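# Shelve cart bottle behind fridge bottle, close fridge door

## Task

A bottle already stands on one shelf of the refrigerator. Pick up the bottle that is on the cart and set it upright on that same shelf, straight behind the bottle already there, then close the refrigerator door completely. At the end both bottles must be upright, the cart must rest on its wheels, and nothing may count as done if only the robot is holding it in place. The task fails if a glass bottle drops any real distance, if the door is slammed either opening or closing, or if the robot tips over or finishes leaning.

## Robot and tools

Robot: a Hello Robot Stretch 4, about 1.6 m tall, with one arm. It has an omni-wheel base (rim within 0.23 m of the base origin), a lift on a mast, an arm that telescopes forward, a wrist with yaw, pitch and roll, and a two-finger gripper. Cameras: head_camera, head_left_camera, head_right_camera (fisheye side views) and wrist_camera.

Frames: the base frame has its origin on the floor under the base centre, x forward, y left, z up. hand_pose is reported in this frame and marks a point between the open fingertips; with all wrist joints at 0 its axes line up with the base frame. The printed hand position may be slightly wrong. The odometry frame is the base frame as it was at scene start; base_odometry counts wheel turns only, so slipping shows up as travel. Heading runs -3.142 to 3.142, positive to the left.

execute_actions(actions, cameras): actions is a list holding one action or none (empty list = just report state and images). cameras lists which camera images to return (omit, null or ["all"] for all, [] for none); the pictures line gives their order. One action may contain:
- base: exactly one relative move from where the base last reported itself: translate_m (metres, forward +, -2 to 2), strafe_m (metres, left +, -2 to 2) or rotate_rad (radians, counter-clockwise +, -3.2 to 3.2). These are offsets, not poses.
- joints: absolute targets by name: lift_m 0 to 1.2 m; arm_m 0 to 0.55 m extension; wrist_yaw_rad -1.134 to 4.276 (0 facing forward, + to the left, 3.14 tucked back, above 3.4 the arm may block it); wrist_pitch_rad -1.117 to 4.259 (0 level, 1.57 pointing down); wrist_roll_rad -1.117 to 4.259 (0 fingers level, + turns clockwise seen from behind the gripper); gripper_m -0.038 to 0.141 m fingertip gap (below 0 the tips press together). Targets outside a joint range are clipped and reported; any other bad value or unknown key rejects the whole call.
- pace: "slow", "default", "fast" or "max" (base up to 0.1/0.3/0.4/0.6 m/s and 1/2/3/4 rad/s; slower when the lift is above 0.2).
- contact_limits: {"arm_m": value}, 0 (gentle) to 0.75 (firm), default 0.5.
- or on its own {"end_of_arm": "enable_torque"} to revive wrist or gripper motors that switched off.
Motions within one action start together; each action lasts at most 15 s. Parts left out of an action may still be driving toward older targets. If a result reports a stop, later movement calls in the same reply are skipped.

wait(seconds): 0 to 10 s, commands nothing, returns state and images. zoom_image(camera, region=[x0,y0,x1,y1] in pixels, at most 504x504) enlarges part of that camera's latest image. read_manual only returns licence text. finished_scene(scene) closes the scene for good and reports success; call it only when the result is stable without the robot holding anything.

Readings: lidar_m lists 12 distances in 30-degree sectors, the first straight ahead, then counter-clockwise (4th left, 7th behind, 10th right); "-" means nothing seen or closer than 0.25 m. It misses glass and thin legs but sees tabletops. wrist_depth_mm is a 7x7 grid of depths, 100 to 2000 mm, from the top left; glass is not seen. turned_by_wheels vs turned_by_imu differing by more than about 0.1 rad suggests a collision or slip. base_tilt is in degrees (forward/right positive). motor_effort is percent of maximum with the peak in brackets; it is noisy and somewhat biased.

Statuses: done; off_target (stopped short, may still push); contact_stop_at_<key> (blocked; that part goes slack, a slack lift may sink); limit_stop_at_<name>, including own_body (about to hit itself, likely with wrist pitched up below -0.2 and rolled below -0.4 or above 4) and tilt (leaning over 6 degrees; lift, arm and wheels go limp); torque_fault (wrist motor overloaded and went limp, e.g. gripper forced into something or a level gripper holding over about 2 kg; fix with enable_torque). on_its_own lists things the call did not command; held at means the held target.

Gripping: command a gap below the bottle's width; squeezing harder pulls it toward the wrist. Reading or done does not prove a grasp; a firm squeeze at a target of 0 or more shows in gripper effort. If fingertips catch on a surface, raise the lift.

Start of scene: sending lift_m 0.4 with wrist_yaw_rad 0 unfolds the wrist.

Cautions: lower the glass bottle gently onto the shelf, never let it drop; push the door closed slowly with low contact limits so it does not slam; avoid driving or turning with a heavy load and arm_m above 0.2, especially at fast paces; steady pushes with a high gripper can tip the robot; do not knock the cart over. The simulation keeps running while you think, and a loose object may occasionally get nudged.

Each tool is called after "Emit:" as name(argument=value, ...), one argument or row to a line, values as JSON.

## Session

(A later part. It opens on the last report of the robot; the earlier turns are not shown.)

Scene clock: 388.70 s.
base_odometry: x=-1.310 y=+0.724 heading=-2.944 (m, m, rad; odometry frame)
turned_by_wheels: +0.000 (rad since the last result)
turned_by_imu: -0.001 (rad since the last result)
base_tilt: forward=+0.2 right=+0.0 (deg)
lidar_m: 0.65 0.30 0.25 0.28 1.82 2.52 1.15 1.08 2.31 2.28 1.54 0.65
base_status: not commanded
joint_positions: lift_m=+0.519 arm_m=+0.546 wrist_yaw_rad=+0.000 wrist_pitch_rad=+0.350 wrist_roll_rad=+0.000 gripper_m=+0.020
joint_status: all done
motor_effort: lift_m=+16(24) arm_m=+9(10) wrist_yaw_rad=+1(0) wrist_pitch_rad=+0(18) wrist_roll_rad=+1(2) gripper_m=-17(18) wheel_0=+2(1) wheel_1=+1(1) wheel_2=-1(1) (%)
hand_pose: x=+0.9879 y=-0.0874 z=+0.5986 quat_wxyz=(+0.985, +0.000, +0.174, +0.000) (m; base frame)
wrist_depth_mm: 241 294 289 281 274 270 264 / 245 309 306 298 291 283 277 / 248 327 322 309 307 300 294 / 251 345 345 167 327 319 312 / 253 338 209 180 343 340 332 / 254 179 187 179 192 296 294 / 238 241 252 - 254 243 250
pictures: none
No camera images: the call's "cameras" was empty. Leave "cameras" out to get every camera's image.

Contact. Release.

Emit:
execute_actions(
  actions=[
    {"joints":{"gripper_m":0.11,"lift_m":0.522},"pace":"slow"},
  ],
  cameras=["wrist_camera"],
)

Emit:
execute_actions(
  actions=[
    {"joints":{"arm_m":0.0}},
  ],
  cameras=["wrist_camera"],
)

Emit:
execute_actions(
  actions=[
    {"joints":{"lift_m":0.815,"wrist_pitch_rad":0.0}},
  ],
  cameras=["wrist_camera"],
)

Scene clock: 395.60 s.
base_odometry: x=-1.310 y=+0.724 heading=-2.944 (m, m, rad; odometry frame)
turned_by_wheels: +0.000 (rad since the last result)
turned_by_imu: -0.002 (rad since the last result)
base_tilt: forward=+0.2 right=+0.0 (deg)
lidar_m: 0.66 0.32 0.25 0.28 1.80 2.54 1.12 1.08 2.31 2.29 1.53 0.62
base_status: not commanded
joint_positions: lift_m=+0.522 arm_m=+0.546 wrist_yaw_rad=-0.001 wrist_pitch_rad=+0.352 wrist_roll_rad=+0.000 gripper_m=+0.110
joint_status: all done
motor_effort: lift_m=+22(22) arm_m=+9(9) wrist_yaw_rad=+2(3) wrist_pitch_rad=-4(5) wrist_roll_rad=+2(1) gripper_m=+0(18) wheel_0=+2(2) wheel_1=+1(1) wheel_2=-1(1) (%)
hand_pose: x=+0.9877 y=-0.0876 z=+0.6007 quat_wxyz=(+0.985, +0.000, +0.175, +0.000) (m; base frame)
wrist_depth_mm: 242 294 287 281 274 270 265 / 245 310 306 297 291 283 278 / 249 327 322 307 307 300 294 / 251 345 345 181 327 319 314 / 253 338 340 191 340 342 332 / 254 282 213 190 274 297 296 / 239 243 253 - 254 244 252
pictures: wrist_camera
camera_calibration (this result's frames):
wrist_camera: T_world_to_cam=[[-0.00684278, -0.999649, 0.0255982, -0.105896], [-0.362419, -0.0213792, -0.93177, 0.966676], [0.93199, -0.0156532, -0.362145, -0.472773], [0, 0, 0, 1]] pos_world=[0.790237, -0.0925925, 0.732218]
Images, in order (width x height): wrist_camera 616x392.

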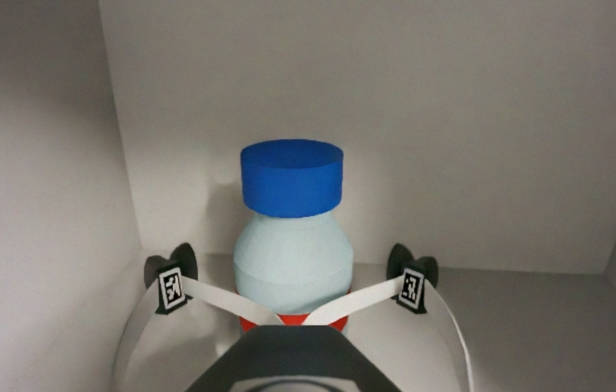

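Scene clock: 398.27 s.
base_odometry: x=-1.310 y=+0.724 heading=-2.944 (m, m, rad; odometry frame)
turned_by_wheels: +0.000 (rad since the last result)
turned_by_imu: -0.001 (rad since the last result)
base_tilt: forward=+0.3 right=-0.1 (deg)
lidar_m: 0.65 0.33 0.25 0.30 1.81 2.54 1.11 1.07 2.32 2.27 1.52 0.67
base_status: not commanded
joint_positions: lift_m=+0.522 arm_m=+0.002 wrist_yaw_rad=+0.000 wrist_pitch_rad=+0.352 wrist_roll_rad=+0.000 gripper_m=+0.110
joint_status: all done
motor_effort: lift_m=+22(22) arm_m=-9(10) wrist_yaw_rad=+1(2) wrist_pitch_rad=-5(5) wrist_roll_rad=-3(3) gripper_m=+0(1) wheel_0=+1(1) wheel_1=+1(1) wheel_2=-1(1) (%)
hand_pose: x=+0.4433 y=-0.0874 z=+0.6006 quat_wxyz=(+0.985, +0.000, +0.175, +0.000) (m; base frame)
wrist_depth_mm: 399 473 778 788 768 462 353 / 415 480 820 820 809 459 373 / 404 492 715 715 788 452 399 / 407 496 549 554 517 445 976 / 410 521 891 1008 931 466 1060 / 413 521 750 878 647 488 1078 / 413 549 741 - 741 530 904
pictures: wrist_camera
camera_calibration (this result's frames):
wrist_camera: T_world_to_cam=[[-0.00643285, -0.999652, 0.0256006, -0.109694], [-0.362745, -0.0215245, -0.93164, 0.769329], [0.931866, -0.0152796, -0.36248, 0.0348863], [0, 0, 0, 1]] pos_world=[0.245855, -0.0925631, 0.732192]
Images, in order (width x height): wrist_camera 616x392.

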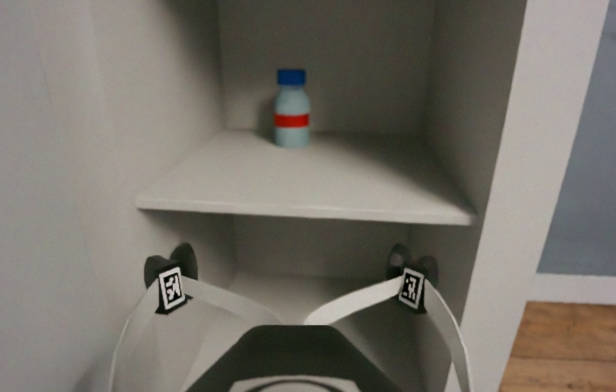

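Scene clock: 400.53 s.
base_odometry: x=-1.310 y=+0.724 heading=-2.944 (m, m, rad; odometry frame)
turned_by_wheels: +0.000 (rad since the last result)
turned_by_imu: -0.001 (rad since the last result)
base_tilt: forward=+0.2 right=+0.0 (deg)
lidar_m: 0.64 0.32 0.25 0.26 1.81 2.54 1.12 1.09 2.30 2.28 1.53 0.65
base_status: not commanded
joint_positions: lift_m=+0.815 arm_m=+0.002 wrist_yaw_rad=+0.000 wrist_pitch_rad=+0.002 wrist_roll_rad=+0.000 gripper_m=+0.110
joint_status: all done
motor_effort: lift_m=+23(25) arm_m=-9(9) wrist_yaw_rad=+1(1) wrist_pitch_rad=-6(8) wrist_roll_rad=-1(0) gripper_m=-1(1) wheel_0=+1(2) wheel_1=+1(1) wheel_2=-1(1) (%)
hand_pose: x=+0.4610 y=-0.0874 z=+0.9924 quat_wxyz=(+1.000, +0.000, +0.001, +0.000) (m; base frame)
wrist_depth_mm: 399 488 621 621 627 442 394 / 402 488 809 866 842 449 397 / 404 488 842 866 854 452 399 / 404 492 842 866 854 452 404 / 404 462 647 535 634 452 407 / 402 466 640 455 449 415 413 / 399 477 691 - 878 418 415
pictures: wrist_camera
camera_calibration (this result's frames):
wrist_camera: T_world_to_cam=[[-0.0148204, -0.999651, 0.0218815, -0.112052], [-0.0214636, -0.0215608, -0.999537, 1.05075], [0.99966, -0.0152832, -0.0211366, -0.209589], [0, 0, 0, 1]] pos_world=[0.23041, -0.0925613, 1.04829]
Images, in order (width x height): wrist_camera 616x392.

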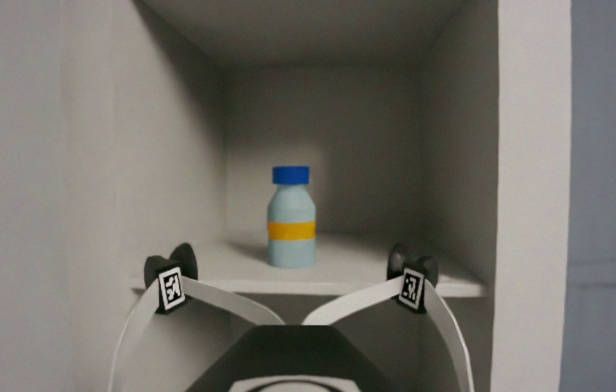

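Emit:
execute_actions(
  actions=[
    {"joints":{"arm_m":0.332},"pace":"slow"},
  ],
  cameras=["wrist_camera"],
)

Emit:
execute_actions(
  actions=[
    {"joints":{"gripper_m":0.02}},
  ],
  cameras=[],
)

Emit:
execute_actions(
  actions=[
    {"joints":{"lift_m":0.84},"pace":"slow"},
  ],
  cameras=["wrist_camera"],
)

Scene clock: 411.33 s.
base_odometry: x=-1.310 y=+0.724 heading=-2.944 (m, m, rad; odometry frame)
turned_by_wheels: +0.000 (rad since the last result)
turned_by_imu: -0.002 (rad since the last result)
base_tilt: forward=+0.2 right=-0.1 (deg)
lidar_m: 0.63 0.33 0.25 0.28 1.82 2.51 1.10 1.09 2.28 2.27 1.52 0.65
base_status: not commanded
joint_positions: lift_m=+0.815 arm_m=+0.330 wrist_yaw_rad=+0.000 wrist_pitch_rad=+0.002 wrist_roll_rad=+0.000 gripper_m=+0.110
joint_status: all done
motor_effort: lift_m=+23(23) arm_m=+9(11) wrist_yaw_rad=+1(2) wrist_pitch_rad=-5(6) wrist_roll_rad=+1(3) gripper_m=+0(0) wheel_0=+2(2) wheel_1=+1(1) wheel_2=-1(1) (%)
hand_pose: x=+0.7898 y=-0.0874 z=+0.9924 quat_wxyz=(+1.000, +0.000, +0.001, +0.000) (m; base frame)
wrist_depth_mm: 286 402 539 530 517 504 375 / 289 407 549 535 521 508 377 / 290 410 549 535 521 517 382 / 290 407 554 201 530 521 379 / 289 382 221 196 530 521 379 / 287 332 200 190 306 353 345 / 253 251 270 - 266 248 258
pictures: wrist_camera
camera_calibration (this result's frames):
wrist_camera: T_world_to_cam=[[-0.0148224, -0.999651, 0.0218801, -0.107176], [-0.0213803, -0.0215606, -0.999539, 1.05777], [0.999662, -0.0152833, -0.0210532, -0.538396], [0, 0, 0, 1]] pos_world=[0.559241, -0.0925613, 1.04829]
Images, in order (width x height): wrist_camera 616x392.

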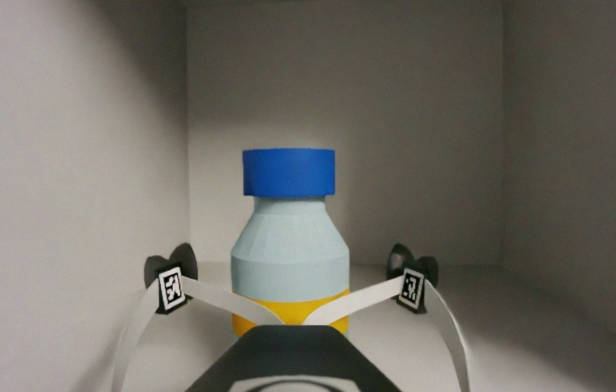

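Scene clock: 413.07 s.
base_odometry: x=-1.310 y=+0.724 heading=-2.944 (m, m, rad; odometry frame)
turned_by_wheels: +0.000 (rad since the last result)
turned_by_imu: +0.000 (rad since the last result)
base_tilt: forward=+0.2 right=-0.1 (deg)
lidar_m: 0.66 0.30 0.25 0.28 1.83 2.52 1.11 1.07 2.31 2.27 1.52 0.67
base_status: not commanded
joint_positions: lift_m=+0.815 arm_m=+0.330 wrist_yaw_rad=+0.001 wrist_pitch_rad=+0.002 wrist_roll_rad=+0.000 gripper_m=+0.020
joint_status: all done
motor_effort: lift_m=+23(23) arm_m=+9(9) wrist_yaw_rad=-1(1) wrist_pitch_rad=-6(6) wrist_roll_rad=+2(1) gripper_m=-19(14) wheel_0=+2(2) wheel_1=+1(1) wheel_2=-1(1) (%)
hand_pose: x=+0.7899 y=-0.0872 z=+0.9924 quat_wxyz=(+1.000, +0.000, +0.001, +0.000) (m; base frame)
wrist_depth_mm: 286 402 539 530 517 504 375 / 287 404 544 535 521 504 377 / 290 407 549 535 525 512 379 / 289 404 554 185 530 517 382 / 289 404 202 180 530 517 379 / 287 309 182 174 193 351 345 / 253 251 262 - 266 247 258
pictures: none
No camera images: the call's "cameras" was empty. Leave "cameras" out to get every camera's image.

Scene clock: 414.07 s.
base_odometry: x=-1.310 y=+0.724 heading=-2.944 (m, m, rad; odometry frame)
turned_by_wheels: +0.000 (rad since the last result)
turned_by_imu: +0.000 (rad since the last result)
base_tilt: forward=+0.1 right=+0.0 (deg)
lidar_m: 0.65 0.31 0.25 0.30 1.79 2.55 1.13 1.07 2.32 2.27 1.55 0.66
base_status: not commanded
joint_positions: lift_m=+0.840 arm_m=+0.330 wrist_yaw_rad=+0.000 wrist_pitch_rad=+0.006 wrist_roll_rad=+0.000 gripper_m=+0.020
joint_status: all done
motor_effort: lift_m=+25(24) arm_m=+8(9) wrist_yaw_rad=+0(1) wrist_pitch_rad=-18(19) wrist_roll_rad=+2(2) gripper_m=-17(19) wheel_0=+1(2) wheel_1=+1(1) wheel_2=-1(1) (%)
hand_pose: x=+0.7899 y=-0.0873 z=+1.0160 quat_wxyz=(+1.000, +0.000, +0.003, +0.000) (m; base frame)
wrist_depth_mm: 286 404 535 525 512 504 375 / 289 404 544 530 517 504 377 / 289 407 549 530 525 512 379 / 290 407 554 185 530 517 382 / 289 407 202 180 535 521 379 / 287 340 183 174 192 404 366 / 277 293 304 - 309 289 291
pictures: wrist_camera
camera_calibration (this result's frames):
wrist_camera: T_world_to_cam=[[-0.014167, -0.999659, 0.0219413, -0.10811], [-0.0254913, -0.0215753, -0.999442, 1.08456], [0.999575, -0.0147184, -0.0251769, -0.533709], [0, 0, 0, 1]] pos_world=[0.559597, -0.0925284, 1.07289]
Images, in order (width x height): wrist_camera 616x392.

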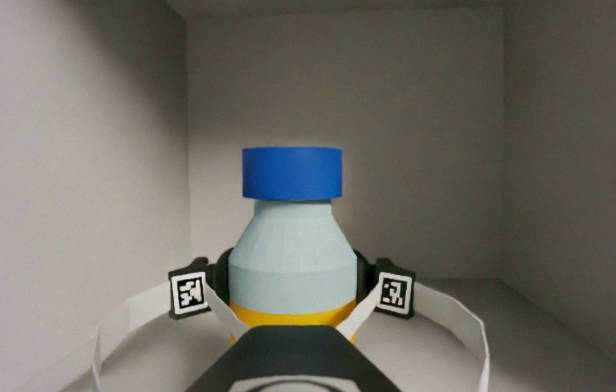

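Emit:
execute_actions(
  actions=[
    {"joints":{"arm_m":0.05},"pace":"slow"},
  ],
  cameras=[],
)

Emit:
execute_actions(
  actions=[
    {"joints":{"lift_m":0.47}},
  ],
  cameras=["wrist_camera"],
)

Emit:
execute_actions(
  actions=[
    {"joints":{"arm_m":0.41},"pace":"slow","contact_limits":{"arm_m":0.2}},
  ],
  cameras=["head_camera"],
)

Emit:
execute_actions(
  actions=[
    {"joints":{"lift_m":0.44},"pace":"slow"},
  ],
  cameras=[],
)

Scene clock: 424.37 s.
base_odometry: x=-1.310 y=+0.724 heading=-2.944 (m, m, rad; odometry frame)
turned_by_wheels: +0.000 (rad since the last result)
turned_by_imu: -0.002 (rad since the last result)
base_tilt: forward=+0.2 right=+0.0 (deg)
lidar_m: 0.47 0.33 0.25 0.27 1.81 2.54 1.13 1.08 2.32 2.29 1.55 0.66
base_status: not commanded
joint_positions: lift_m=+0.840 arm_m=+0.052 wrist_yaw_rad=+0.000 wrist_pitch_rad=+0.006 wrist_roll_rad=+0.000 gripper_m=+0.020
joint_status: all done
motor_effort: lift_m=+25(25) arm_m=-9(9) wrist_yaw_rad=+0(1) wrist_pitch_rad=-18(18) wrist_roll_rad=+0(1) gripper_m=-19(18) wheel_0=+2(2) wheel_1=+1(1) wheel_2=-1(1) (%)
hand_pose: x=+0.5110 y=-0.0874 z=+1.0160 quat_wxyz=(+1.000, +0.000, +0.003, +0.000) (m; base frame)
wrist_depth_mm: 399 473 569 574 580 466 345 / 399 477 759 809 788 469 347 / 404 480 750 809 798 473 351 / 407 477 691 185 809 477 353 / 410 477 202 180 715 473 357 / 418 410 183 174 192 392 362 / 402 473 676 - 831 427 364
pictures: none
No camera images: the call's "cameras" was empty. Leave "cameras" out to get every camera's image.

Scene clock: 426.87 s.
base_odometry: x=-1.310 y=+0.724 heading=-2.944 (m, m, rad; odometry frame)
turned_by_wheels: +0.000 (rad since the last result)
turned_by_imu: -0.001 (rad since the last result)
base_tilt: forward=+0.2 right=+0.0 (deg)
lidar_m: 0.49 0.33 0.26 0.28 1.78 2.54 1.12 1.09 2.31 2.28 1.51 0.66
base_status: not commanded
joint_positions: lift_m=+0.470 arm_m=+0.052 wrist_yaw_rad=+0.000 wrist_pitch_rad=+0.006 wrist_roll_rad=+0.000 gripper_m=+0.020
joint_status: all done
motor_effort: lift_m=+20(22) arm_m=-9(10) wrist_yaw_rad=+0(0) wrist_pitch_rad=-18(18) wrist_roll_rad=+1(1) gripper_m=-18(19) wheel_0=+2(2) wheel_1=+1(1) wheel_2=-1(1) (%)
hand_pose: x=+0.5110 y=-0.0874 z=+0.6464 quat_wxyz=(+1.000, +0.000, +0.003, +0.000) (m; base frame)
wrist_depth_mm: 397 466 512 517 517 466 345 / 399 473 750 809 788 469 349 / 402 477 750 809 809 473 351 / 407 480 683 184 809 473 355 / 413 477 202 180 759 477 357 / 415 413 183 174 191 397 364 / 399 473 676 - 831 392 364
pictures: wrist_camera
camera_calibration (this result's frames):
wrist_camera: T_world_to_cam=[[-0.0143888, -0.999656, 0.0219441, -0.103904], [-0.0256815, -0.0215696, -0.999437, 0.708101], [0.999567, -0.0149442, -0.0253623, -0.264109], [0, 0, 0, 1]] pos_world=[0.280685, -0.0925415, 0.703285]
Images, in order (width x height): wrist_camera 616x392.

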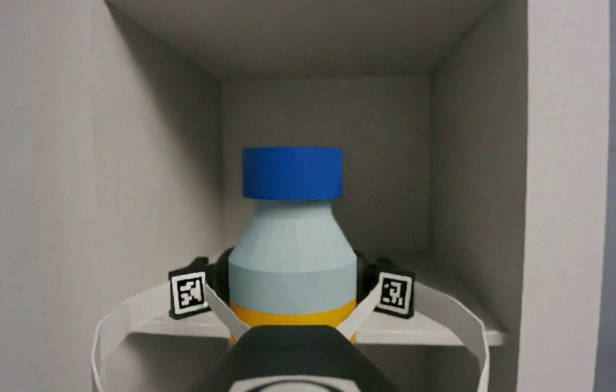

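Scene clock: 431.73 s.
base_odometry: x=-1.310 y=+0.724 heading=-2.944 (m, m, rad; odometry frame)
turned_by_wheels: +0.000 (rad since the last result)
turned_by_imu: -0.001 (rad since the last result)
base_tilt: forward=+0.2 right=-0.1 (deg)
lidar_m: 0.65 0.33 0.25 0.29 1.80 2.52 1.14 1.09 2.32 2.27 1.50 0.67
base_status: not commanded
joint_positions: lift_m=+0.470 arm_m=+0.408 wrist_yaw_rad=+0.000 wrist_pitch_rad=+0.006 wrist_roll_rad=+0.000 gripper_m=+0.020
joint_status: all done
motor_effort: lift_m=+20(20) arm_m=+9(8) wrist_yaw_rad=+0(0) wrist_pitch_rad=-18(18) wrist_roll_rad=+0(2) gripper_m=-17(18) wheel_0=+2(2) wheel_1=+1(1) wheel_2=-1(1) (%)
contact_limits: arm_m 0.2
hand_pose: x=+0.8678 y=-0.0874 z=+0.6464 quat_wxyz=(+1.000, +0.000, +0.003, +0.000) (m; base frame)
wrist_depth_mm: 272 384 459 452 439 430 394 / 274 384 466 452 442 433 399 / 274 387 469 455 449 436 399 / 274 387 477 185 452 439 402 / 274 387 203 180 455 445 399 / 273 324 182 174 192 442 387 / 271 327 340 - 345 322 325
pictures: head_camera
Images, in order (width x height): head_camera 420x560.

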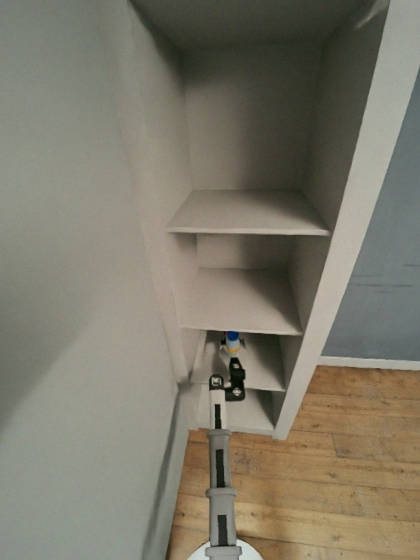

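Scene clock: 432.80 s.
base_odometry: x=-1.310 y=+0.724 heading=-2.944 (m, m, rad; odometry frame)
turned_by_wheels: +0.000 (rad since the last result)
turned_by_imu: +0.000 (rad since the last result)
base_tilt: forward=+0.2 right=-0.1 (deg)
lidar_m: 0.64 0.34 0.25 0.29 1.82 2.54 1.13 1.08 2.31 2.29 1.51 0.66
base_status: not commanded
joint_positions: lift_m=+0.440 arm_m=+0.408 wrist_yaw_rad=+0.000 wrist_pitch_rad=+0.006 wrist_roll_rad=+0.000 gripper_m=+0.020
joint_status: all done
motor_effort: lift_m=+20(15) arm_m=+8(9) wrist_yaw_rad=+0(0) wrist_pitch_rad=-18(18) wrist_roll_rad=+2(2) gripper_m=-18(19) wheel_0=+2(2) wheel_1=+1(1) wheel_2=-1(1) (%)
hand_pose: x=+0.8678 y=-0.0874 z=+0.6164 quat_wxyz=(+1.000, +0.000, +0.003, +0.000) (m; base frame)
wrist_depth_mm: 272 382 462 449 439 430 394 / 273 384 466 455 445 433 399 / 274 387 469 455 449 436 402 / 276 387 473 185 452 439 402 / 274 384 202 180 455 449 399 / 273 324 183 174 192 373 364 / 259 268 279 - 285 265 276
pictures: none
No camera images: the call's "cameras" was empty. Leave "cameras" out to get every camera's image.

Emit:
execute_actions(
  actions=[
    {"joints":{"lift_m":0.428},"pace":"slow"},
  ],
  cameras=[],
)

Emit:
execute_actions(
  actions=[
    {"joints":{"gripper_m":0.11},"pace":"slow"},
  ],
  cameras=["wrist_camera"],
)

Emit:
execute_actions(
  actions=[
    {"joints":{"arm_m":0.0}},
  ],
  cameras=["wrist_camera","head_camera"],
)

Scene clock: 438.87 s.
base_odometry: x=-1.310 y=+0.724 heading=-2.944 (m, m, rad; odometry frame)
turned_by_wheels: +0.000 (rad since the last result)
turned_by_imu: -0.001 (rad since the last result)
base_tilt: forward=+0.2 right=+0.0 (deg)
lidar_m: 0.65 0.33 0.25 0.26 1.83 2.52 1.11 1.08 2.32 2.27 1.54 0.67
base_status: not commanded
joint_positions: lift_m=+0.428 arm_m=+0.408 wrist_yaw_rad=+0.000 wrist_pitch_rad=+0.003 wrist_roll_rad=+0.000 gripper_m=+0.020
joint_status: all done
motor_effort: lift_m=+18(20) arm_m=+9(9) wrist_yaw_rad=+0(0) wrist_pitch_rad=-9(18) wrist_roll_rad=+3(2) gripper_m=-19(18) wheel_0=+2(1) wheel_1=+1(1) wheel_2=-1(1) (%)
hand_pose: x=+0.8678 y=-0.0874 z=+0.6055 quat_wxyz=(+1.000, +0.000, +0.002, +0.000) (m; base frame)
wrist_depth_mm: 271 382 462 452 439 430 394 / 273 387 469 452 442 433 397 / 276 387 469 452 445 439 399 / 274 387 473 185 452 442 402 / 274 384 202 180 455 445 399 / 273 309 182 174 193 349 347 / 249 251 260 - 266 249 258
pictures: none
No camera images: the call's "cameras" was empty. Leave "cameras" out to get every camera's image.

Scene clock: 442.40 s.
base_odometry: x=-1.310 y=+0.724 heading=-2.944 (m, m, rad; odometry frame)
turned_by_wheels: +0.000 (rad since the last result)
turned_by_imu: -0.001 (rad since the last result)
base_tilt: forward=+0.2 right=-0.1 (deg)
lidar_m: 0.66 0.33 0.25 0.31 1.82 2.53 1.13 1.07 2.31 2.27 1.54 0.67
base_status: not commanded
joint_positions: lift_m=+0.428 arm_m=+0.408 wrist_yaw_rad=+0.000 wrist_pitch_rad=+0.002 wrist_roll_rad=+0.000 gripper_m=+0.110
joint_status: all done
motor_effort: lift_m=+18(18) arm_m=+9(9) wrist_yaw_rad=+1(0) wrist_pitch_rad=-6(8) wrist_roll_rad=+2(1) gripper_m=-1(17) wheel_0=+1(2) wheel_1=+1(1) wheel_2=-1(1) (%)
hand_pose: x=+0.8678 y=-0.0874 z=+0.6057 quat_wxyz=(+1.000, +0.000, +0.001, +0.000) (m; base frame)
wrist_depth_mm: 272 382 462 449 442 430 394 / 273 387 469 452 445 433 397 / 274 387 469 455 445 439 399 / 274 387 477 200 452 442 402 / 274 366 477 195 452 445 402 / 273 324 200 189 307 353 349 / 250 253 271 - 267 249 259
pictures: wrist_camera
camera_calibration (this result's frames):
wrist_camera: T_world_to_cam=[[-0.0147708, -0.999651, 0.0218835, -0.097593], [-0.0216061, -0.0215617, -0.999534, 0.673138], [0.999657, -0.0152368, -0.0212801, -0.624387], [0, 0, 0, 1]] pos_world=[0.637275, -0.0925586, 0.661673]
Images, in order (width x height): wrist_camera 616x392.

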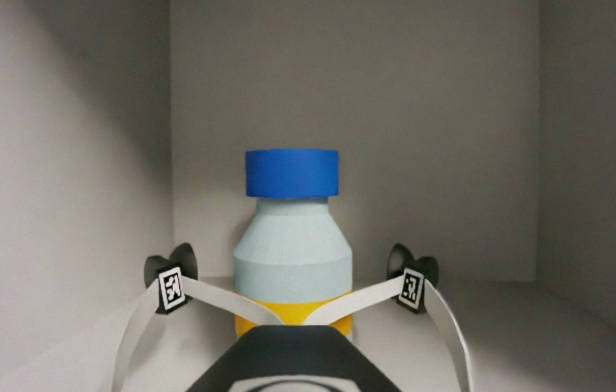

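Scene clock: 444.70 s.
base_odometry: x=-1.310 y=+0.724 heading=-2.944 (m, m, rad; odometry frame)
turned_by_wheels: +0.000 (rad since the last result)
turned_by_imu: -0.001 (rad since the last result)
base_tilt: forward=+0.2 right=+0.0 (deg)
lidar_m: 0.64 0.30 0.25 0.29 1.81 2.53 1.10 1.08 2.30 2.27 1.50 0.66
base_status: not commanded
joint_positions: lift_m=+0.428 arm_m=+0.002 wrist_yaw_rad=+0.000 wrist_pitch_rad=+0.002 wrist_roll_rad=+0.000 gripper_m=+0.110
joint_status: all done
motor_effort: lift_m=+18(18) arm_m=-9(10) wrist_yaw_rad=+1(0) wrist_pitch_rad=-6(6) wrist_roll_rad=+2(0) gripper_m=-1(1) wheel_0=+2(2) wheel_1=+1(1) wheel_2=-1(1) (%)
hand_pose: x=+0.4610 y=-0.0874 z=+0.6058 quat_wxyz=(+1.000, +0.000, +0.001, +0.000) (m; base frame)
wrist_depth_mm: 399 484 609 609 609 445 394 / 402 488 788 866 842 449 397 / 404 488 842 866 854 452 402 / 404 492 842 866 854 455 404 / 404 462 647 609 627 452 410 / 402 466 640 459 449 415 410 / 399 477 691 - 878 418 415
pictures: head_camera, wrist_camera
camera_calibration (this result's frames):
wrist_camera: T_world_to_cam=[[-0.0147988, -0.999651, 0.0218804, -0.103596], [-0.0213914, -0.0215612, -0.999539, 0.664313], [0.999662, -0.01526, -0.0210648, -0.217804], [0, 0, 0, 1]] pos_world=[0.230408, -0.0925599, 0.661686]
Images, in order (width x height): head_camera 420x560, wrist_camera 616x392.

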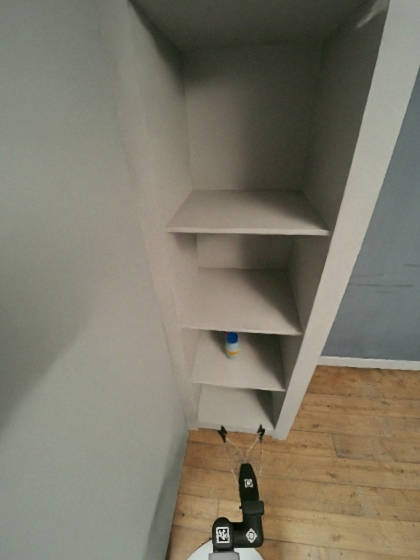

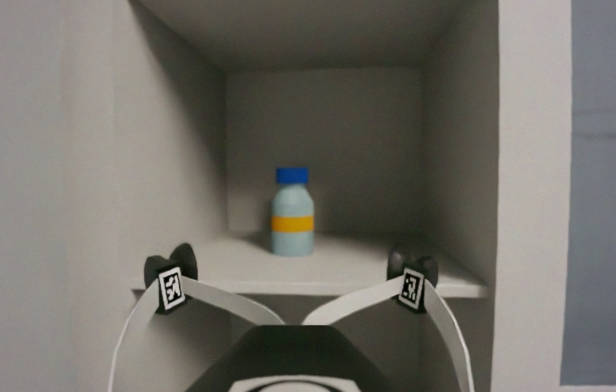

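Emit:
execute_actions(
  actions=[
    {"base":{"translate_m":-0.55},"joints":{"gripper_m":0.0}},
  ],
  cameras=[],
)

Emit:
execute_actions(
  actions=[
    {"base":{"rotate_rad":-0.12}},
  ],
  cameras=[],
)

Emit:
execute_actions(
  actions=[
    {"base":{"strafe_m":0.6}},
  ],
)

Scene clock: 460.10 s.
base_odometry: x=-0.770 y=+0.832 heading=-2.944 (m, m, rad; odometry frame)
turned_by_wheels: +0.000 (rad since the last result)
turned_by_imu: +0.000 (rad since the last result)
base_tilt: forward=+0.1 right=+0.0 (deg)
lidar_m: 0.88 0.67 2.55 1.74 1.87 1.99 0.68 0.57 2.22 2.20 2.18 1.20
base_status: done
joint_positions: lift_m=+0.428 arm_m=+0.002 wrist_yaw_rad=+0.000 wrist_pitch_rad=+0.002 wrist_roll_rad=+0.000 gripper_m=+0.000
joint_status: all done
motor_effort: lift_m=+18(18) arm_m=-9(9) wrist_yaw_rad=+1(1) wrist_pitch_rad=-5(6) wrist_roll_rad=-1(2) gripper_m=-4(4) wheel_0=+1(5) wheel_1=+1(5) wheel_2=-2(9) (%)
hand_pose: x=+0.4610 y=-0.0874 z=+0.6058 quat_wxyz=(+1.000, +0.000, +0.001, +0.000) (m; base frame)
wrist_depth_mm: 496 699 1078 1397 1336 1499 1430 / 500 707 1025 1336 1160 1464 1430 / 504 715 1078 1430 1397 1499 1464 / 504 707 1078 1430 1430 1499 1464 / 504 707 1042 1430 1430 1499 1464 / 504 661 187 194 976 1537 1499 / 496 585 1008 - 991 1336 1281
pictures: none
No camera images: the call's "cameras" was empty. Leave "cameras" out to get every camera's image.

Scene clock: 460.87 s.
base_odometry: x=-0.770 y=+0.832 heading=-3.064 (m, m, rad; odometry frame)
turned_by_wheels: -0.120 (rad since the last result)
turned_by_imu: -0.119 (rad since the last result)
base_tilt: forward=+0.2 right=+0.0 (deg)
lidar_m: 1.20 0.65 2.56 1.75 1.80 2.03 0.75 0.57 0.78 2.21 2.30 1.82
base_status: done
joint_positions: lift_m=+0.428 arm_m=+0.002 wrist_yaw_rad=+0.000 wrist_pitch_rad=+0.002 wrist_roll_rad=+0.000 gripper_m=+0.000
joint_status: not commanded
motor_effort: lift_m=+18(18) arm_m=-9(9) wrist_yaw_rad=+1(2) wrist_pitch_rad=-6(5) wrist_roll_rad=+0(2) gripper_m=-5(4) wheel_0=-1(3) wheel_1=-1(5) wheel_2=+1(6) (%)
hand_pose: x=+0.4610 y=-0.0874 z=+0.6058 quat_wxyz=(+1.000, +0.000, +0.001, +0.000) (m; base frame)
wrist_depth_mm: 627 960 1397 1397 1576 1537 1576 / 627 960 1308 1160 1576 1576 1537 / 634 991 1430 1464 1576 1576 1618 / 627 991 1229 1229 1576 1576 1618 / 627 946 1397 991 1576 1618 1618 / 621 891 187 195 1618 1618 1618 / 621 759 1138 - 1229 1336 1308
pictures: none
No camera images: the call's "cameras" was empty. Leave "cameras" out to get every camera's image.

Scene clock: 464.20 s.
base_odometry: x=-0.724 y=+0.234 heading=-3.064 (m, m, rad; odometry frame)
turned_by_wheels: +0.000 (rad since the last result)
turned_by_imu: +0.001 (rad since the last result)
base_tilt: forward=+0.2 right=+0.0 (deg)
lidar_m: 0.61 1.88 1.99 1.15 1.20 1.69 1.91 1.09 1.04 2.80 2.43 0.58
base_status: done
joint_positions: lift_m=+0.428 arm_m=+0.002 wrist_yaw_rad=+0.000 wrist_pitch_rad=+0.002 wrist_roll_rad=+0.000 gripper_m=+0.000
joint_status: not commanded
motor_effort: lift_m=+18(18) arm_m=-8(9) wrist_yaw_rad=+1(1) wrist_pitch_rad=-5(6) wrist_roll_rad=+0(2) gripper_m=-4(5) wheel_0=+0(11) wheel_1=-2(8) wheel_2=+1(0) (%)
hand_pose: x=+0.4610 y=-0.0874 z=+0.6058 quat_wxyz=(+1.000, +0.000, +0.001, +0.000) (m; base frame)
wrist_depth_mm: 1537 1576 1576 1576 399 1118 1042 / 1537 1537 1537 1576 404 1025 1060 / 1576 1576 1576 1576 407 1118 1042 / 1576 1576 1618 1618 413 1118 1336 / 1576 1576 1576 917 413 1118 1060 / 1618 1618 187 194 368 1182 1060 / 1336 1229 1397 - 373 1042 1118
pictures: head_camera, head_left_camera, head_right_camera, wrist_camera
camera_calibration (this result's frames):
wrist_camera: T_world_to_cam=[[-0.0147989, -0.999651, 0.0218803, -0.103596], [-0.0213914, -0.0215612, -0.999539, 0.664299], [0.999662, -0.0152601, -0.0210648, -0.217799], [0, 0, 0, 1]] pos_world=[0.230402, -0.09256, 0.661671]
Images, in order (width x height): head_camera 420x560, head_left_camera 420x672, head_right_camera 420x672, wrist_camera 616x392.

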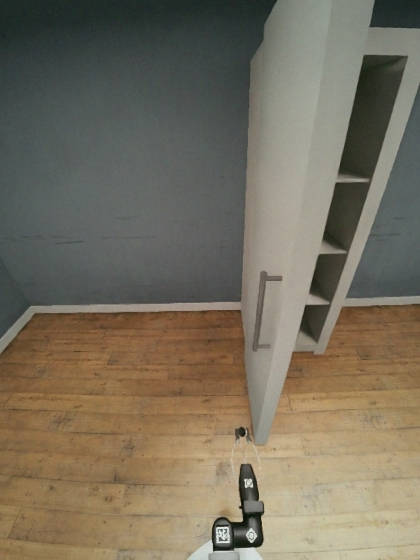

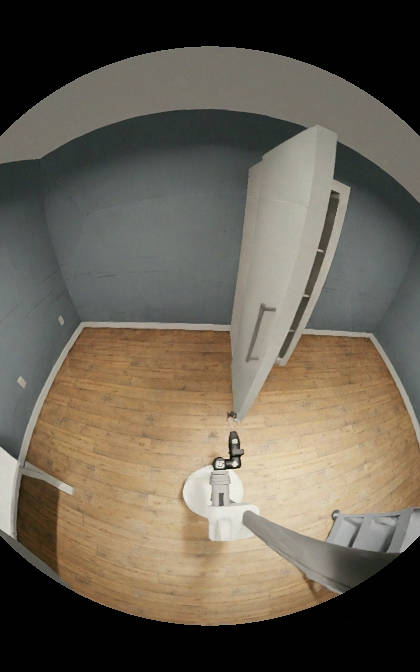

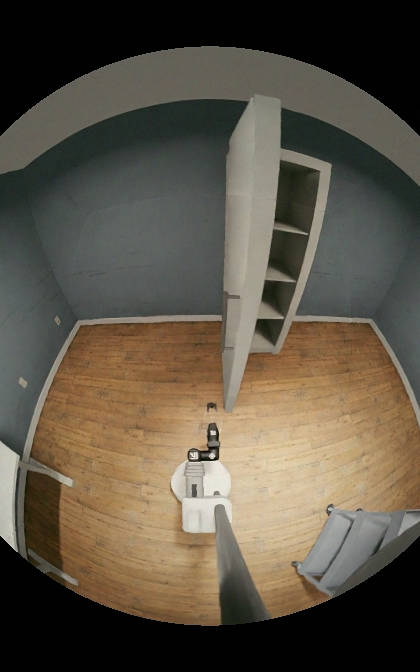

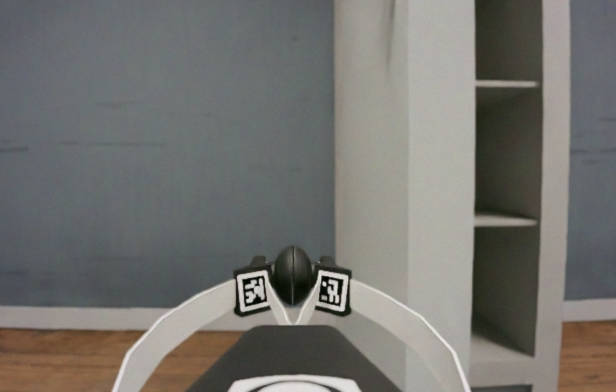

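Emit:
execute_actions(
  actions=[
    {"joints":{"arm_m":0.35}},
  ],
  cameras=[],
)

Emit:
execute_actions(
  actions=[
    {"base":{"strafe_m":-0.3},"pace":"slow"},
  ],
  cameras=["head_camera"],
)

Scene clock: 470.87 s.
base_odometry: x=-0.724 y=+0.234 heading=-3.064 (m, m, rad; odometry frame)
turned_by_wheels: +0.000 (rad since the last result)
turned_by_imu: -0.001 (rad since the last result)
base_tilt: forward=+0.2 right=+0.0 (deg)
lidar_m: 0.63 1.87 1.97 1.12 1.14 1.69 1.93 1.09 1.04 2.82 2.44 0.61
base_status: not commanded
joint_positions: lift_m=+0.428 arm_m=+0.348 wrist_yaw_rad=+0.000 wrist_pitch_rad=+0.002 wrist_roll_rad=+0.000 gripper_m=+0.000
joint_status: all done
motor_effort: lift_m=+18(18) arm_m=+9(8) wrist_yaw_rad=+1(2) wrist_pitch_rad=-6(5) wrist_roll_rad=+4(3) gripper_m=-4(4) wheel_0=-1(1) wheel_1=-2(2) wheel_2=+1(1) (%)
hand_pose: x=+0.8078 y=-0.0874 z=+0.6058 quat_wxyz=(+1.000, +0.000, +0.001, +0.000) (m; base frame)
wrist_depth_mm: 1182 1205 1205 1205 439 224 - / 1229 1205 1205 1205 445 226 170 / 1229 1229 1229 1205 452 229 167 / 1229 1229 1255 1255 455 229 167 / 1229 1255 1229 1229 455 229 167 / 1255 1255 187 195 320 229 172 / 1229 1229 1229 - 399 213 -
pictures: none
No camera images: the call's "cameras" was empty. Leave "cameras" out to get every camera's image.

Scene clock: 475.00 s.
base_odometry: x=-0.747 y=+0.533 heading=-3.064 (m, m, rad; odometry frame)
turned_by_wheels: +0.000 (rad since the last result)
turned_by_imu: -0.001 (rad since the last result)
base_tilt: forward=+0.1 right=+0.0 (deg)
lidar_m: 0.84 1.83 2.29 1.43 1.48 2.01 1.96 0.84 0.81 2.51 2.44 0.75
base_status: done
joint_positions: lift_m=+0.428 arm_m=+0.348 wrist_yaw_rad=+0.000 wrist_pitch_rad=+0.002 wrist_roll_rad=+0.000 gripper_m=+0.000
joint_status: not commanded
motor_effort: lift_m=+19(18) arm_m=+9(9) wrist_yaw_rad=+0(11) wrist_pitch_rad=-5(5) wrist_roll_rad=+0(0) gripper_m=-5(6) wheel_0=+0(11) wheel_1=-1(6) wheel_2=+1(4) (%)
hand_pose: x=+0.8079 y=-0.0873 z=+0.6058 quat_wxyz=(+1.000, +0.000, +0.001, +0.000) (m; base frame)
wrist_depth_mm: 1205 1182 504 379 306 254 226 / 1205 1205 504 379 307 256 228 / 1205 1205 512 387 310 258 230 / 1229 1205 517 389 312 260 229 / 1229 1229 525 355 315 262 232 / 1229 1229 187 194 291 264 234 / 1255 1205 597 - 310 257 235
pictures: head_camera
Images, in order (width x height): head_camera 420x560.

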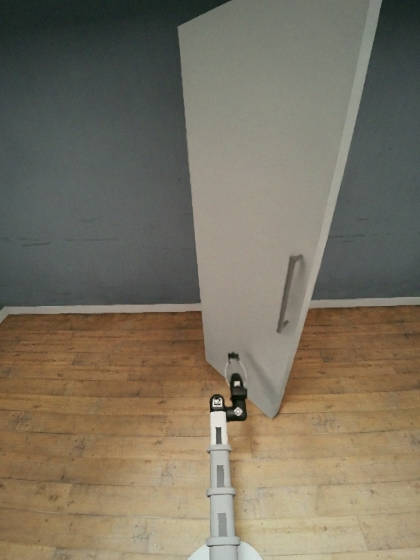

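Emit:
execute_actions(
  actions=[
    {"base":{"strafe_m":-0.1},"joints":{"arm_m":0.42},"pace":"slow"},
  ],
  cameras=["head_camera"],
)

Emit:
wait(
  seconds=5,
)

Scene clock: 479.80 s.
base_odometry: x=-0.755 y=+0.633 heading=-3.064 (m, m, rad; odometry frame)
turned_by_wheels: +0.000 (rad since the last result)
turned_by_imu: -0.001 (rad since the last result)
base_tilt: forward=+0.2 right=+0.0 (deg)
lidar_m: 0.88 1.85 2.36 1.52 1.62 2.02 1.00 0.72 0.71 2.40 2.44 0.79
base_status: done
joint_positions: lift_m=+0.428 arm_m=+0.418 wrist_yaw_rad=+0.000 wrist_pitch_rad=+0.002 wrist_roll_rad=+0.000 gripper_m=+0.000
joint_status: all done
motor_effort: lift_m=+18(18) arm_m=+9(8) wrist_yaw_rad=+0(1) wrist_pitch_rad=-5(6) wrist_roll_rad=+2(2) gripper_m=-4(3) wheel_0=+2(3) wheel_1=+0(6) wheel_2=+1(2) (%)
hand_pose: x=+0.8778 y=-0.0873 z=+0.6058 quat_wxyz=(+1.000, +0.000, +0.001, +0.000) (m; base frame)
wrist_depth_mm: 1098 455 373 319 277 245 225 / 1118 459 377 322 279 247 227 / 1138 466 382 324 282 249 229 / 1160 473 387 329 285 252 229 / 1160 477 389 310 287 252 232 / 1160 484 187 194 273 255 233 / 1160 452 421 - 285 251 235
pictures: head_camera
Images, in order (width x height): head_camera 420x560.

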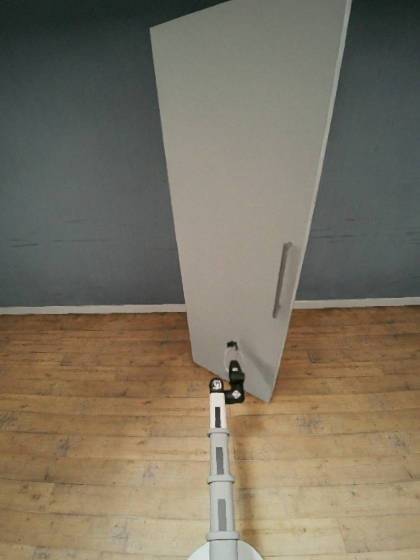

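Scene clock: 484.80 s.
base_odometry: x=-0.755 y=+0.633 heading=-3.064 (m, m, rad; odometry frame)
turned_by_wheels: +0.000 (rad since the last result)
turned_by_imu: -0.001 (rad since the last result)
base_tilt: forward=+0.2 right=+0.1 (deg)
lidar_m: 0.92 1.86 2.39 1.55 1.62 2.04 0.99 0.73 0.71 2.39 2.40 0.80
base_status: done
joint_positions: lift_m=+0.428 arm_m=+0.418 wrist_yaw_rad=+0.000 wrist_pitch_rad=+0.002 wrist_roll_rad=+0.000 gripper_m=+0.000
joint_status: all done
motor_effort: lift_m=+18(18) arm_m=+9(8) wrist_yaw_rad=+0(1) wrist_pitch_rad=-5(6) wrist_roll_rad=+0(2) gripper_m=-3(3) wheel_0=+1(3) wheel_1=+0(6) wheel_2=+1(2) (%)
hand_pose: x=+0.8778 y=-0.0873 z=+0.6058 quat_wxyz=(+1.000, +0.000, +0.001, +0.000) (m; base frame)
wrist_depth_mm: 1118 455 373 319 277 245 226 / 1118 459 377 320 279 247 227 / 1138 466 382 325 282 250 229 / 1138 469 387 327 285 251 229 / 1138 480 392 310 287 253 231 / 1160 484 187 194 272 255 234 / 1160 452 421 - 286 252 235
wait: 5.00 s; at rest by 0.27 s
pictures: head_camera, head_left_camera, head_right_camera, wrist_camera
camera_calibration (this result's frames):
wrist_camera: T_world_to_cam=[[-0.0144544, -0.999656, 0.0218783, -0.0976286], [-0.0212347, -0.0215688, -0.999542, 0.673125], [0.99967, -0.0149123, -0.0209156, -0.634592], [0, 0, 0, 1]] pos_world=[0.647265, -0.0925398, 0.66168]
Images, in order (width x height): head_camera 420x560, head_left_camera 420x672, head_right_camera 420x672, wrist_camera 616x392.

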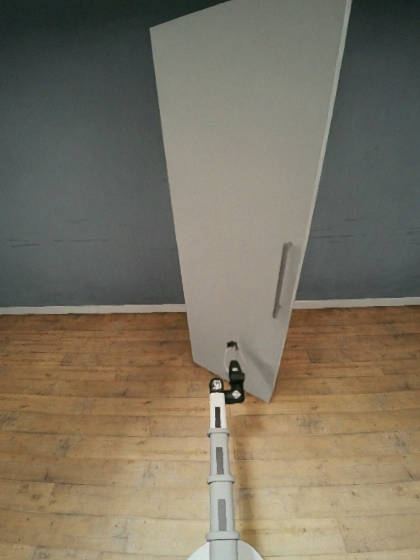

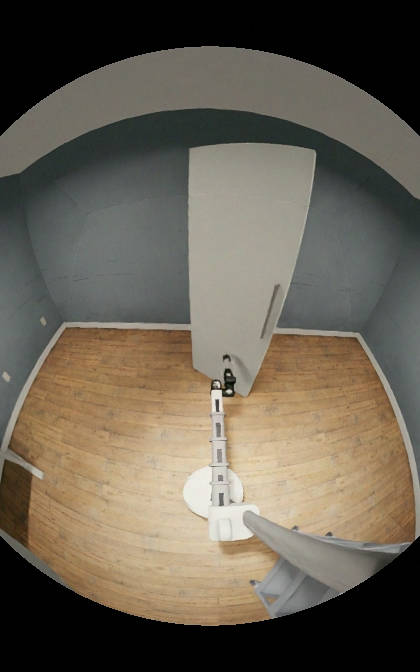

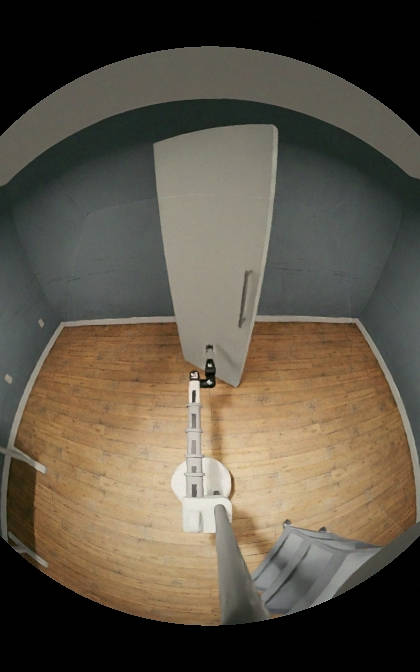

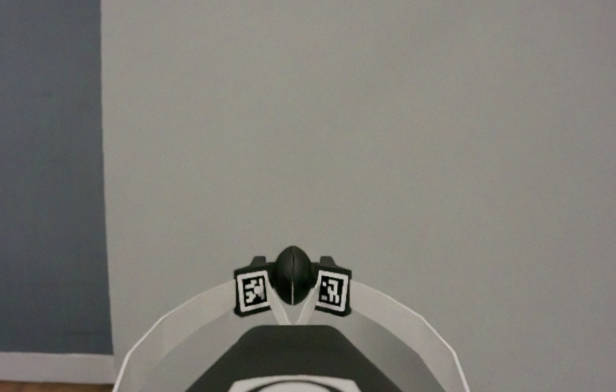

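Emit:
execute_actions(
  actions=[
    {"joints":{"arm_m":0.55},"pace":"slow","contact_limits":{"arm_m":0.3}},
  ],
  cameras=["head_camera"],
)

Emit:
execute_actions(
  actions=[
    {"base":{"translate_m":0.08},"pace":"slow"},
  ],
  cameras=["head_camera"],
)

Scene clock: 491.37 s.
base_odometry: x=-0.755 y=+0.633 heading=-3.064 (m, m, rad; odometry frame)
turned_by_wheels: +0.000 (rad since the last result)
turned_by_imu: -0.001 (rad since the last result)
base_tilt: forward=+0.1 right=+0.0 (deg)
lidar_m: 1.09 1.85 2.40 1.54 1.61 1.99 1.00 0.73 0.71 2.41 2.44 1.08
base_status: not commanded
joint_positions: lift_m=+0.428 arm_m=+0.546 wrist_yaw_rad=+0.000 wrist_pitch_rad=+0.002 wrist_roll_rad=+0.000 gripper_m=+0.000
joint_status: all done
joint sent to its limit — the command would take arm_m past its upper limit, so that joint was sent only as far as its limit.
motor_effort: lift_m=+19(18) arm_m=+8(14) wrist_yaw_rad=+1(9) wrist_pitch_rad=-6(6) wrist_roll_rad=+1(0) gripper_m=-4(5) wheel_0=+1(5) wheel_1=+1(3) wheel_2=+1(1) (%)
contact_limits: arm_m 0.3
hand_pose: x=+1.0054 y=-0.0875 z=+0.6058 quat_wxyz=(+1.000, +0.000, +0.001, +0.000) (m; base frame)
wrist_depth_mm: 668 351 342 332 322 314 307 / 676 355 345 334 325 317 309 / 683 357 347 336 327 319 312 / 683 362 351 340 330 322 315 / 1008 366 353 340 334 324 317 / 1025 368 187 194 332 327 320 / 1042 368 364 - 338 329 322
pictures: head_camera
Images, in order (width x height): head_camera 420x560.

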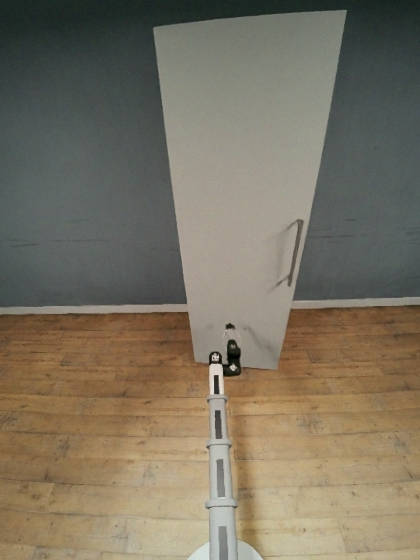

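Scene clock: 493.43 s.
base_odometry: x=-0.835 y=+0.627 heading=-3.063 (m, m, rad; odometry frame)
turned_by_wheels: +0.000 (rad since the last result)
turned_by_imu: +0.000 (rad since the last result)
base_tilt: forward=+0.2 right=+0.0 (deg)
lidar_m: 1.03 1.76 2.40 1.55 1.60 2.07 1.06 0.78 0.78 2.39 2.30 1.06
base_status: done
joint_positions: lift_m=+0.428 arm_m=+0.546 wrist_yaw_rad=+0.000 wrist_pitch_rad=+0.002 wrist_roll_rad=+0.000 gripper_m=+0.000
joint_status: not commanded
motor_effort: lift_m=+18(18) arm_m=+9(9) wrist_yaw_rad=+2(2) wrist_pitch_rad=-6(6) wrist_roll_rad=+0(1) gripper_m=-4(3) wheel_0=+1(5) wheel_1=+2(3) wheel_2=+0(5) (%)
hand_pose: x=+1.0054 y=-0.0875 z=+0.6058 quat_wxyz=(+1.000, +0.000, +0.001, +0.000) (m; base frame)
wrist_depth_mm: 285 283 285 287 286 287 289 / 286 287 287 289 290 290 291 / 287 289 290 291 293 294 294 / 290 291 293 294 296 297 297 / 294 294 296 296 297 298 300 / 296 297 187 194 298 300 303 / 298 298 300 - 301 303 304
pictures: head_camera
Images, in order (width x height): head_camera 420x560.

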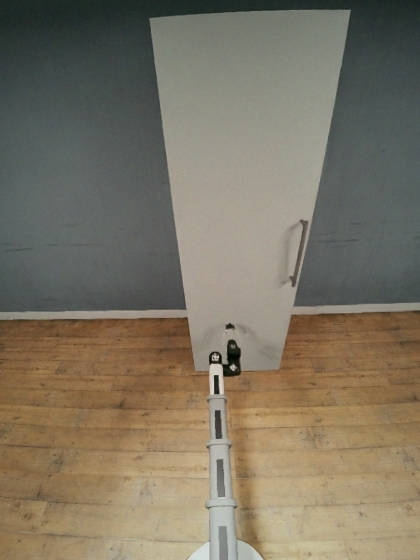

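Emit:
execute_actions(
  actions=[
    {"base":{"translate_m":0.06},"joints":{"arm_m":0.5},"pace":"slow"},
  ],
  cameras=[],
)

Emit:
execute_actions(
  actions=[
    {"joints":{"arm_m":0.55},"pace":"slow","contact_limits":{"arm_m":0.2}},
  ],
  cameras=[],
)

Scene clock: 499.50 s.
base_odometry: x=-0.894 y=+0.622 heading=-3.063 (m, m, rad; odometry frame)
turned_by_wheels: +0.000 (rad since the last result)
turned_by_imu: -0.001 (rad since the last result)
base_tilt: forward=+0.2 right=+0.0 (deg)
lidar_m: 0.97 1.71 2.39 1.52 1.59 2.16 1.09 0.81 0.83 2.41 2.26 1.00
base_status: done
joint_positions: lift_m=+0.428 arm_m=+0.502 wrist_yaw_rad=+0.000 wrist_pitch_rad=+0.002 wrist_roll_rad=+0.000 gripper_m=+0.000
joint_status: all done
motor_effort: lift_m=+18(18) arm_m=-9(11) wrist_yaw_rad=+1(2) wrist_pitch_rad=-5(5) wrist_roll_rad=+0(0) gripper_m=-4(5) wheel_0=+0(2) wheel_1=+1(2) wheel_2=-1(6) (%)
hand_pose: x=+0.9610 y=-0.0875 z=+0.6058 quat_wxyz=(+1.000, +0.000, +0.001, +0.000) (m; base frame)
wrist_depth_mm: 268 268 270 271 271 272 273 / 270 271 272 273 273 276 276 / 273 273 274 276 277 277 278 / 274 276 277 278 279 279 281 / 277 278 278 279 281 282 282 / 281 282 187 195 283 285 286 / 282 283 283 - 286 287 289
pictures: none
No camera images: the call's "cameras" was empty. Leave "cameras" out to get every camera's image.

Scene clock: 501.17 s.
base_odometry: x=-0.894 y=+0.622 heading=-3.064 (m, m, rad; odometry frame)
turned_by_wheels: +0.000 (rad since the last result)
turned_by_imu: -0.001 (rad since the last result)
base_tilt: forward=+0.2 right=+0.0 (deg)
lidar_m: 0.98 1.68 2.38 1.56 1.61 2.14 1.07 0.81 0.83 2.39 2.25 0.99
base_status: not commanded
joint_positions: lift_m=+0.428 arm_m=+0.545 wrist_yaw_rad=-0.005 wrist_pitch_rad=+0.002 wrist_roll_rad=+0.000 gripper_m=+0.000
joint_status: arm_m off_target (ended at +0.545, target +0.550)
joint sent to its limit — the command would take arm_m past its upper limit, so that joint was sent only as far as its limit.
on_its_own: wrist_yaw_rad is at rest, and its effort (+14) is outside its rest range (-13 to +13)
motor_effort: lift_m=+18(18) arm_m=+15(15) wrist_yaw_rad=+14(15) wrist_pitch_rad=-5(6) wrist_roll_rad=+0(1) gripper_m=-2(4) wheel_0=+1(1) wheel_1=+0(1) wheel_2=-4(4) (%)
contact_limits: arm_m 0.2
hand_pose: x=+1.0040 y=-0.0887 z=+0.6058 quat_wxyz=(+1.000, +0.000, +0.001, -0.002) (m; base frame)
wrist_depth_mm: 225 227 228 229 229 231 231 / 227 229 229 231 231 232 234 / 229 231 232 233 234 235 236 / 232 233 234 234 236 236 237 / 234 234 236 236 238 238 239 / 236 236 189 195 186 241 242 / 238 238 239 - 242 243 244
pictures: none
No camera images: the call's "cameras" was empty. Leave "cameras" out to get every camera's image.

Solid. Back off.

Emit:
execute_actions(
  actions=[
    {"joints":{"arm_m":0.3}},
  ],
  cameras=["head_right_camera"],
)

Emit:
finished_scene(
  scene=2,
)

Scene clock: 506.87 s.
base_odometry: x=-0.894 y=+0.622 heading=-3.063 (m, m, rad; odometry frame)
turned_by_wheels: +0.000 (rad since the last result)
turned_by_imu: -0.001 (rad since the last result)
base_tilt: forward=+0.2 right=-0.1 (deg)
lidar_m: 0.96 1.71 2.37 1.55 1.62 2.16 1.10 0.80 0.83 2.41 2.23 1.00
base_status: not commanded
joint_positions: lift_m=+0.428 arm_m=+0.302 wrist_yaw_rad=+0.000 wrist_pitch_rad=+0.002 wrist_roll_rad=+0.000 gripper_m=+0.000
joint_status: all done
motor_effort: lift_m=+18(18) arm_m=-9(11) wrist_yaw_rad=+1(14) wrist_pitch_rad=-6(5) wrist_roll_rad=+1(0) gripper_m=-5(5) wheel_0=+0(1) wheel_1=+0(0) wheel_2=-1(4) (%)
hand_pose: x=+0.7610 y=-0.0874 z=+0.6058 quat_wxyz=(+1.000, +0.000, +0.001, +0.000) (m; base frame)
wrist_depth_mm: 1078 466 466 466 469 469 473 / 1098 469 469 473 473 477 477 / 1118 473 477 477 477 480 484 / 1118 477 480 484 480 484 488 / 1118 480 480 484 488 492 492 / 1138 488 188 194 488 492 496 / 1138 492 492 - 492 496 1160
pictures: head_right_camera
Images, in order (width x height): head_right_camera 420x672.

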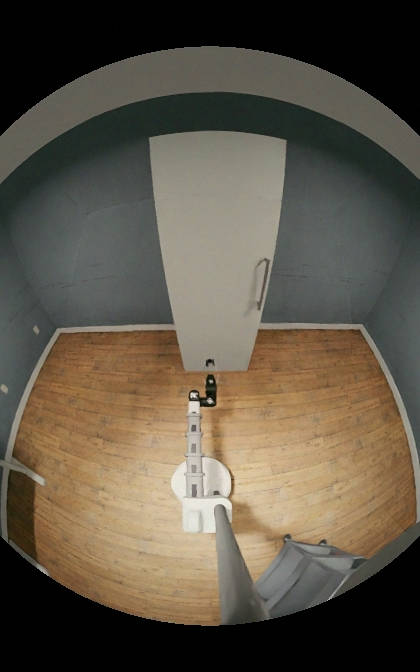

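The scene is finished: the task was done.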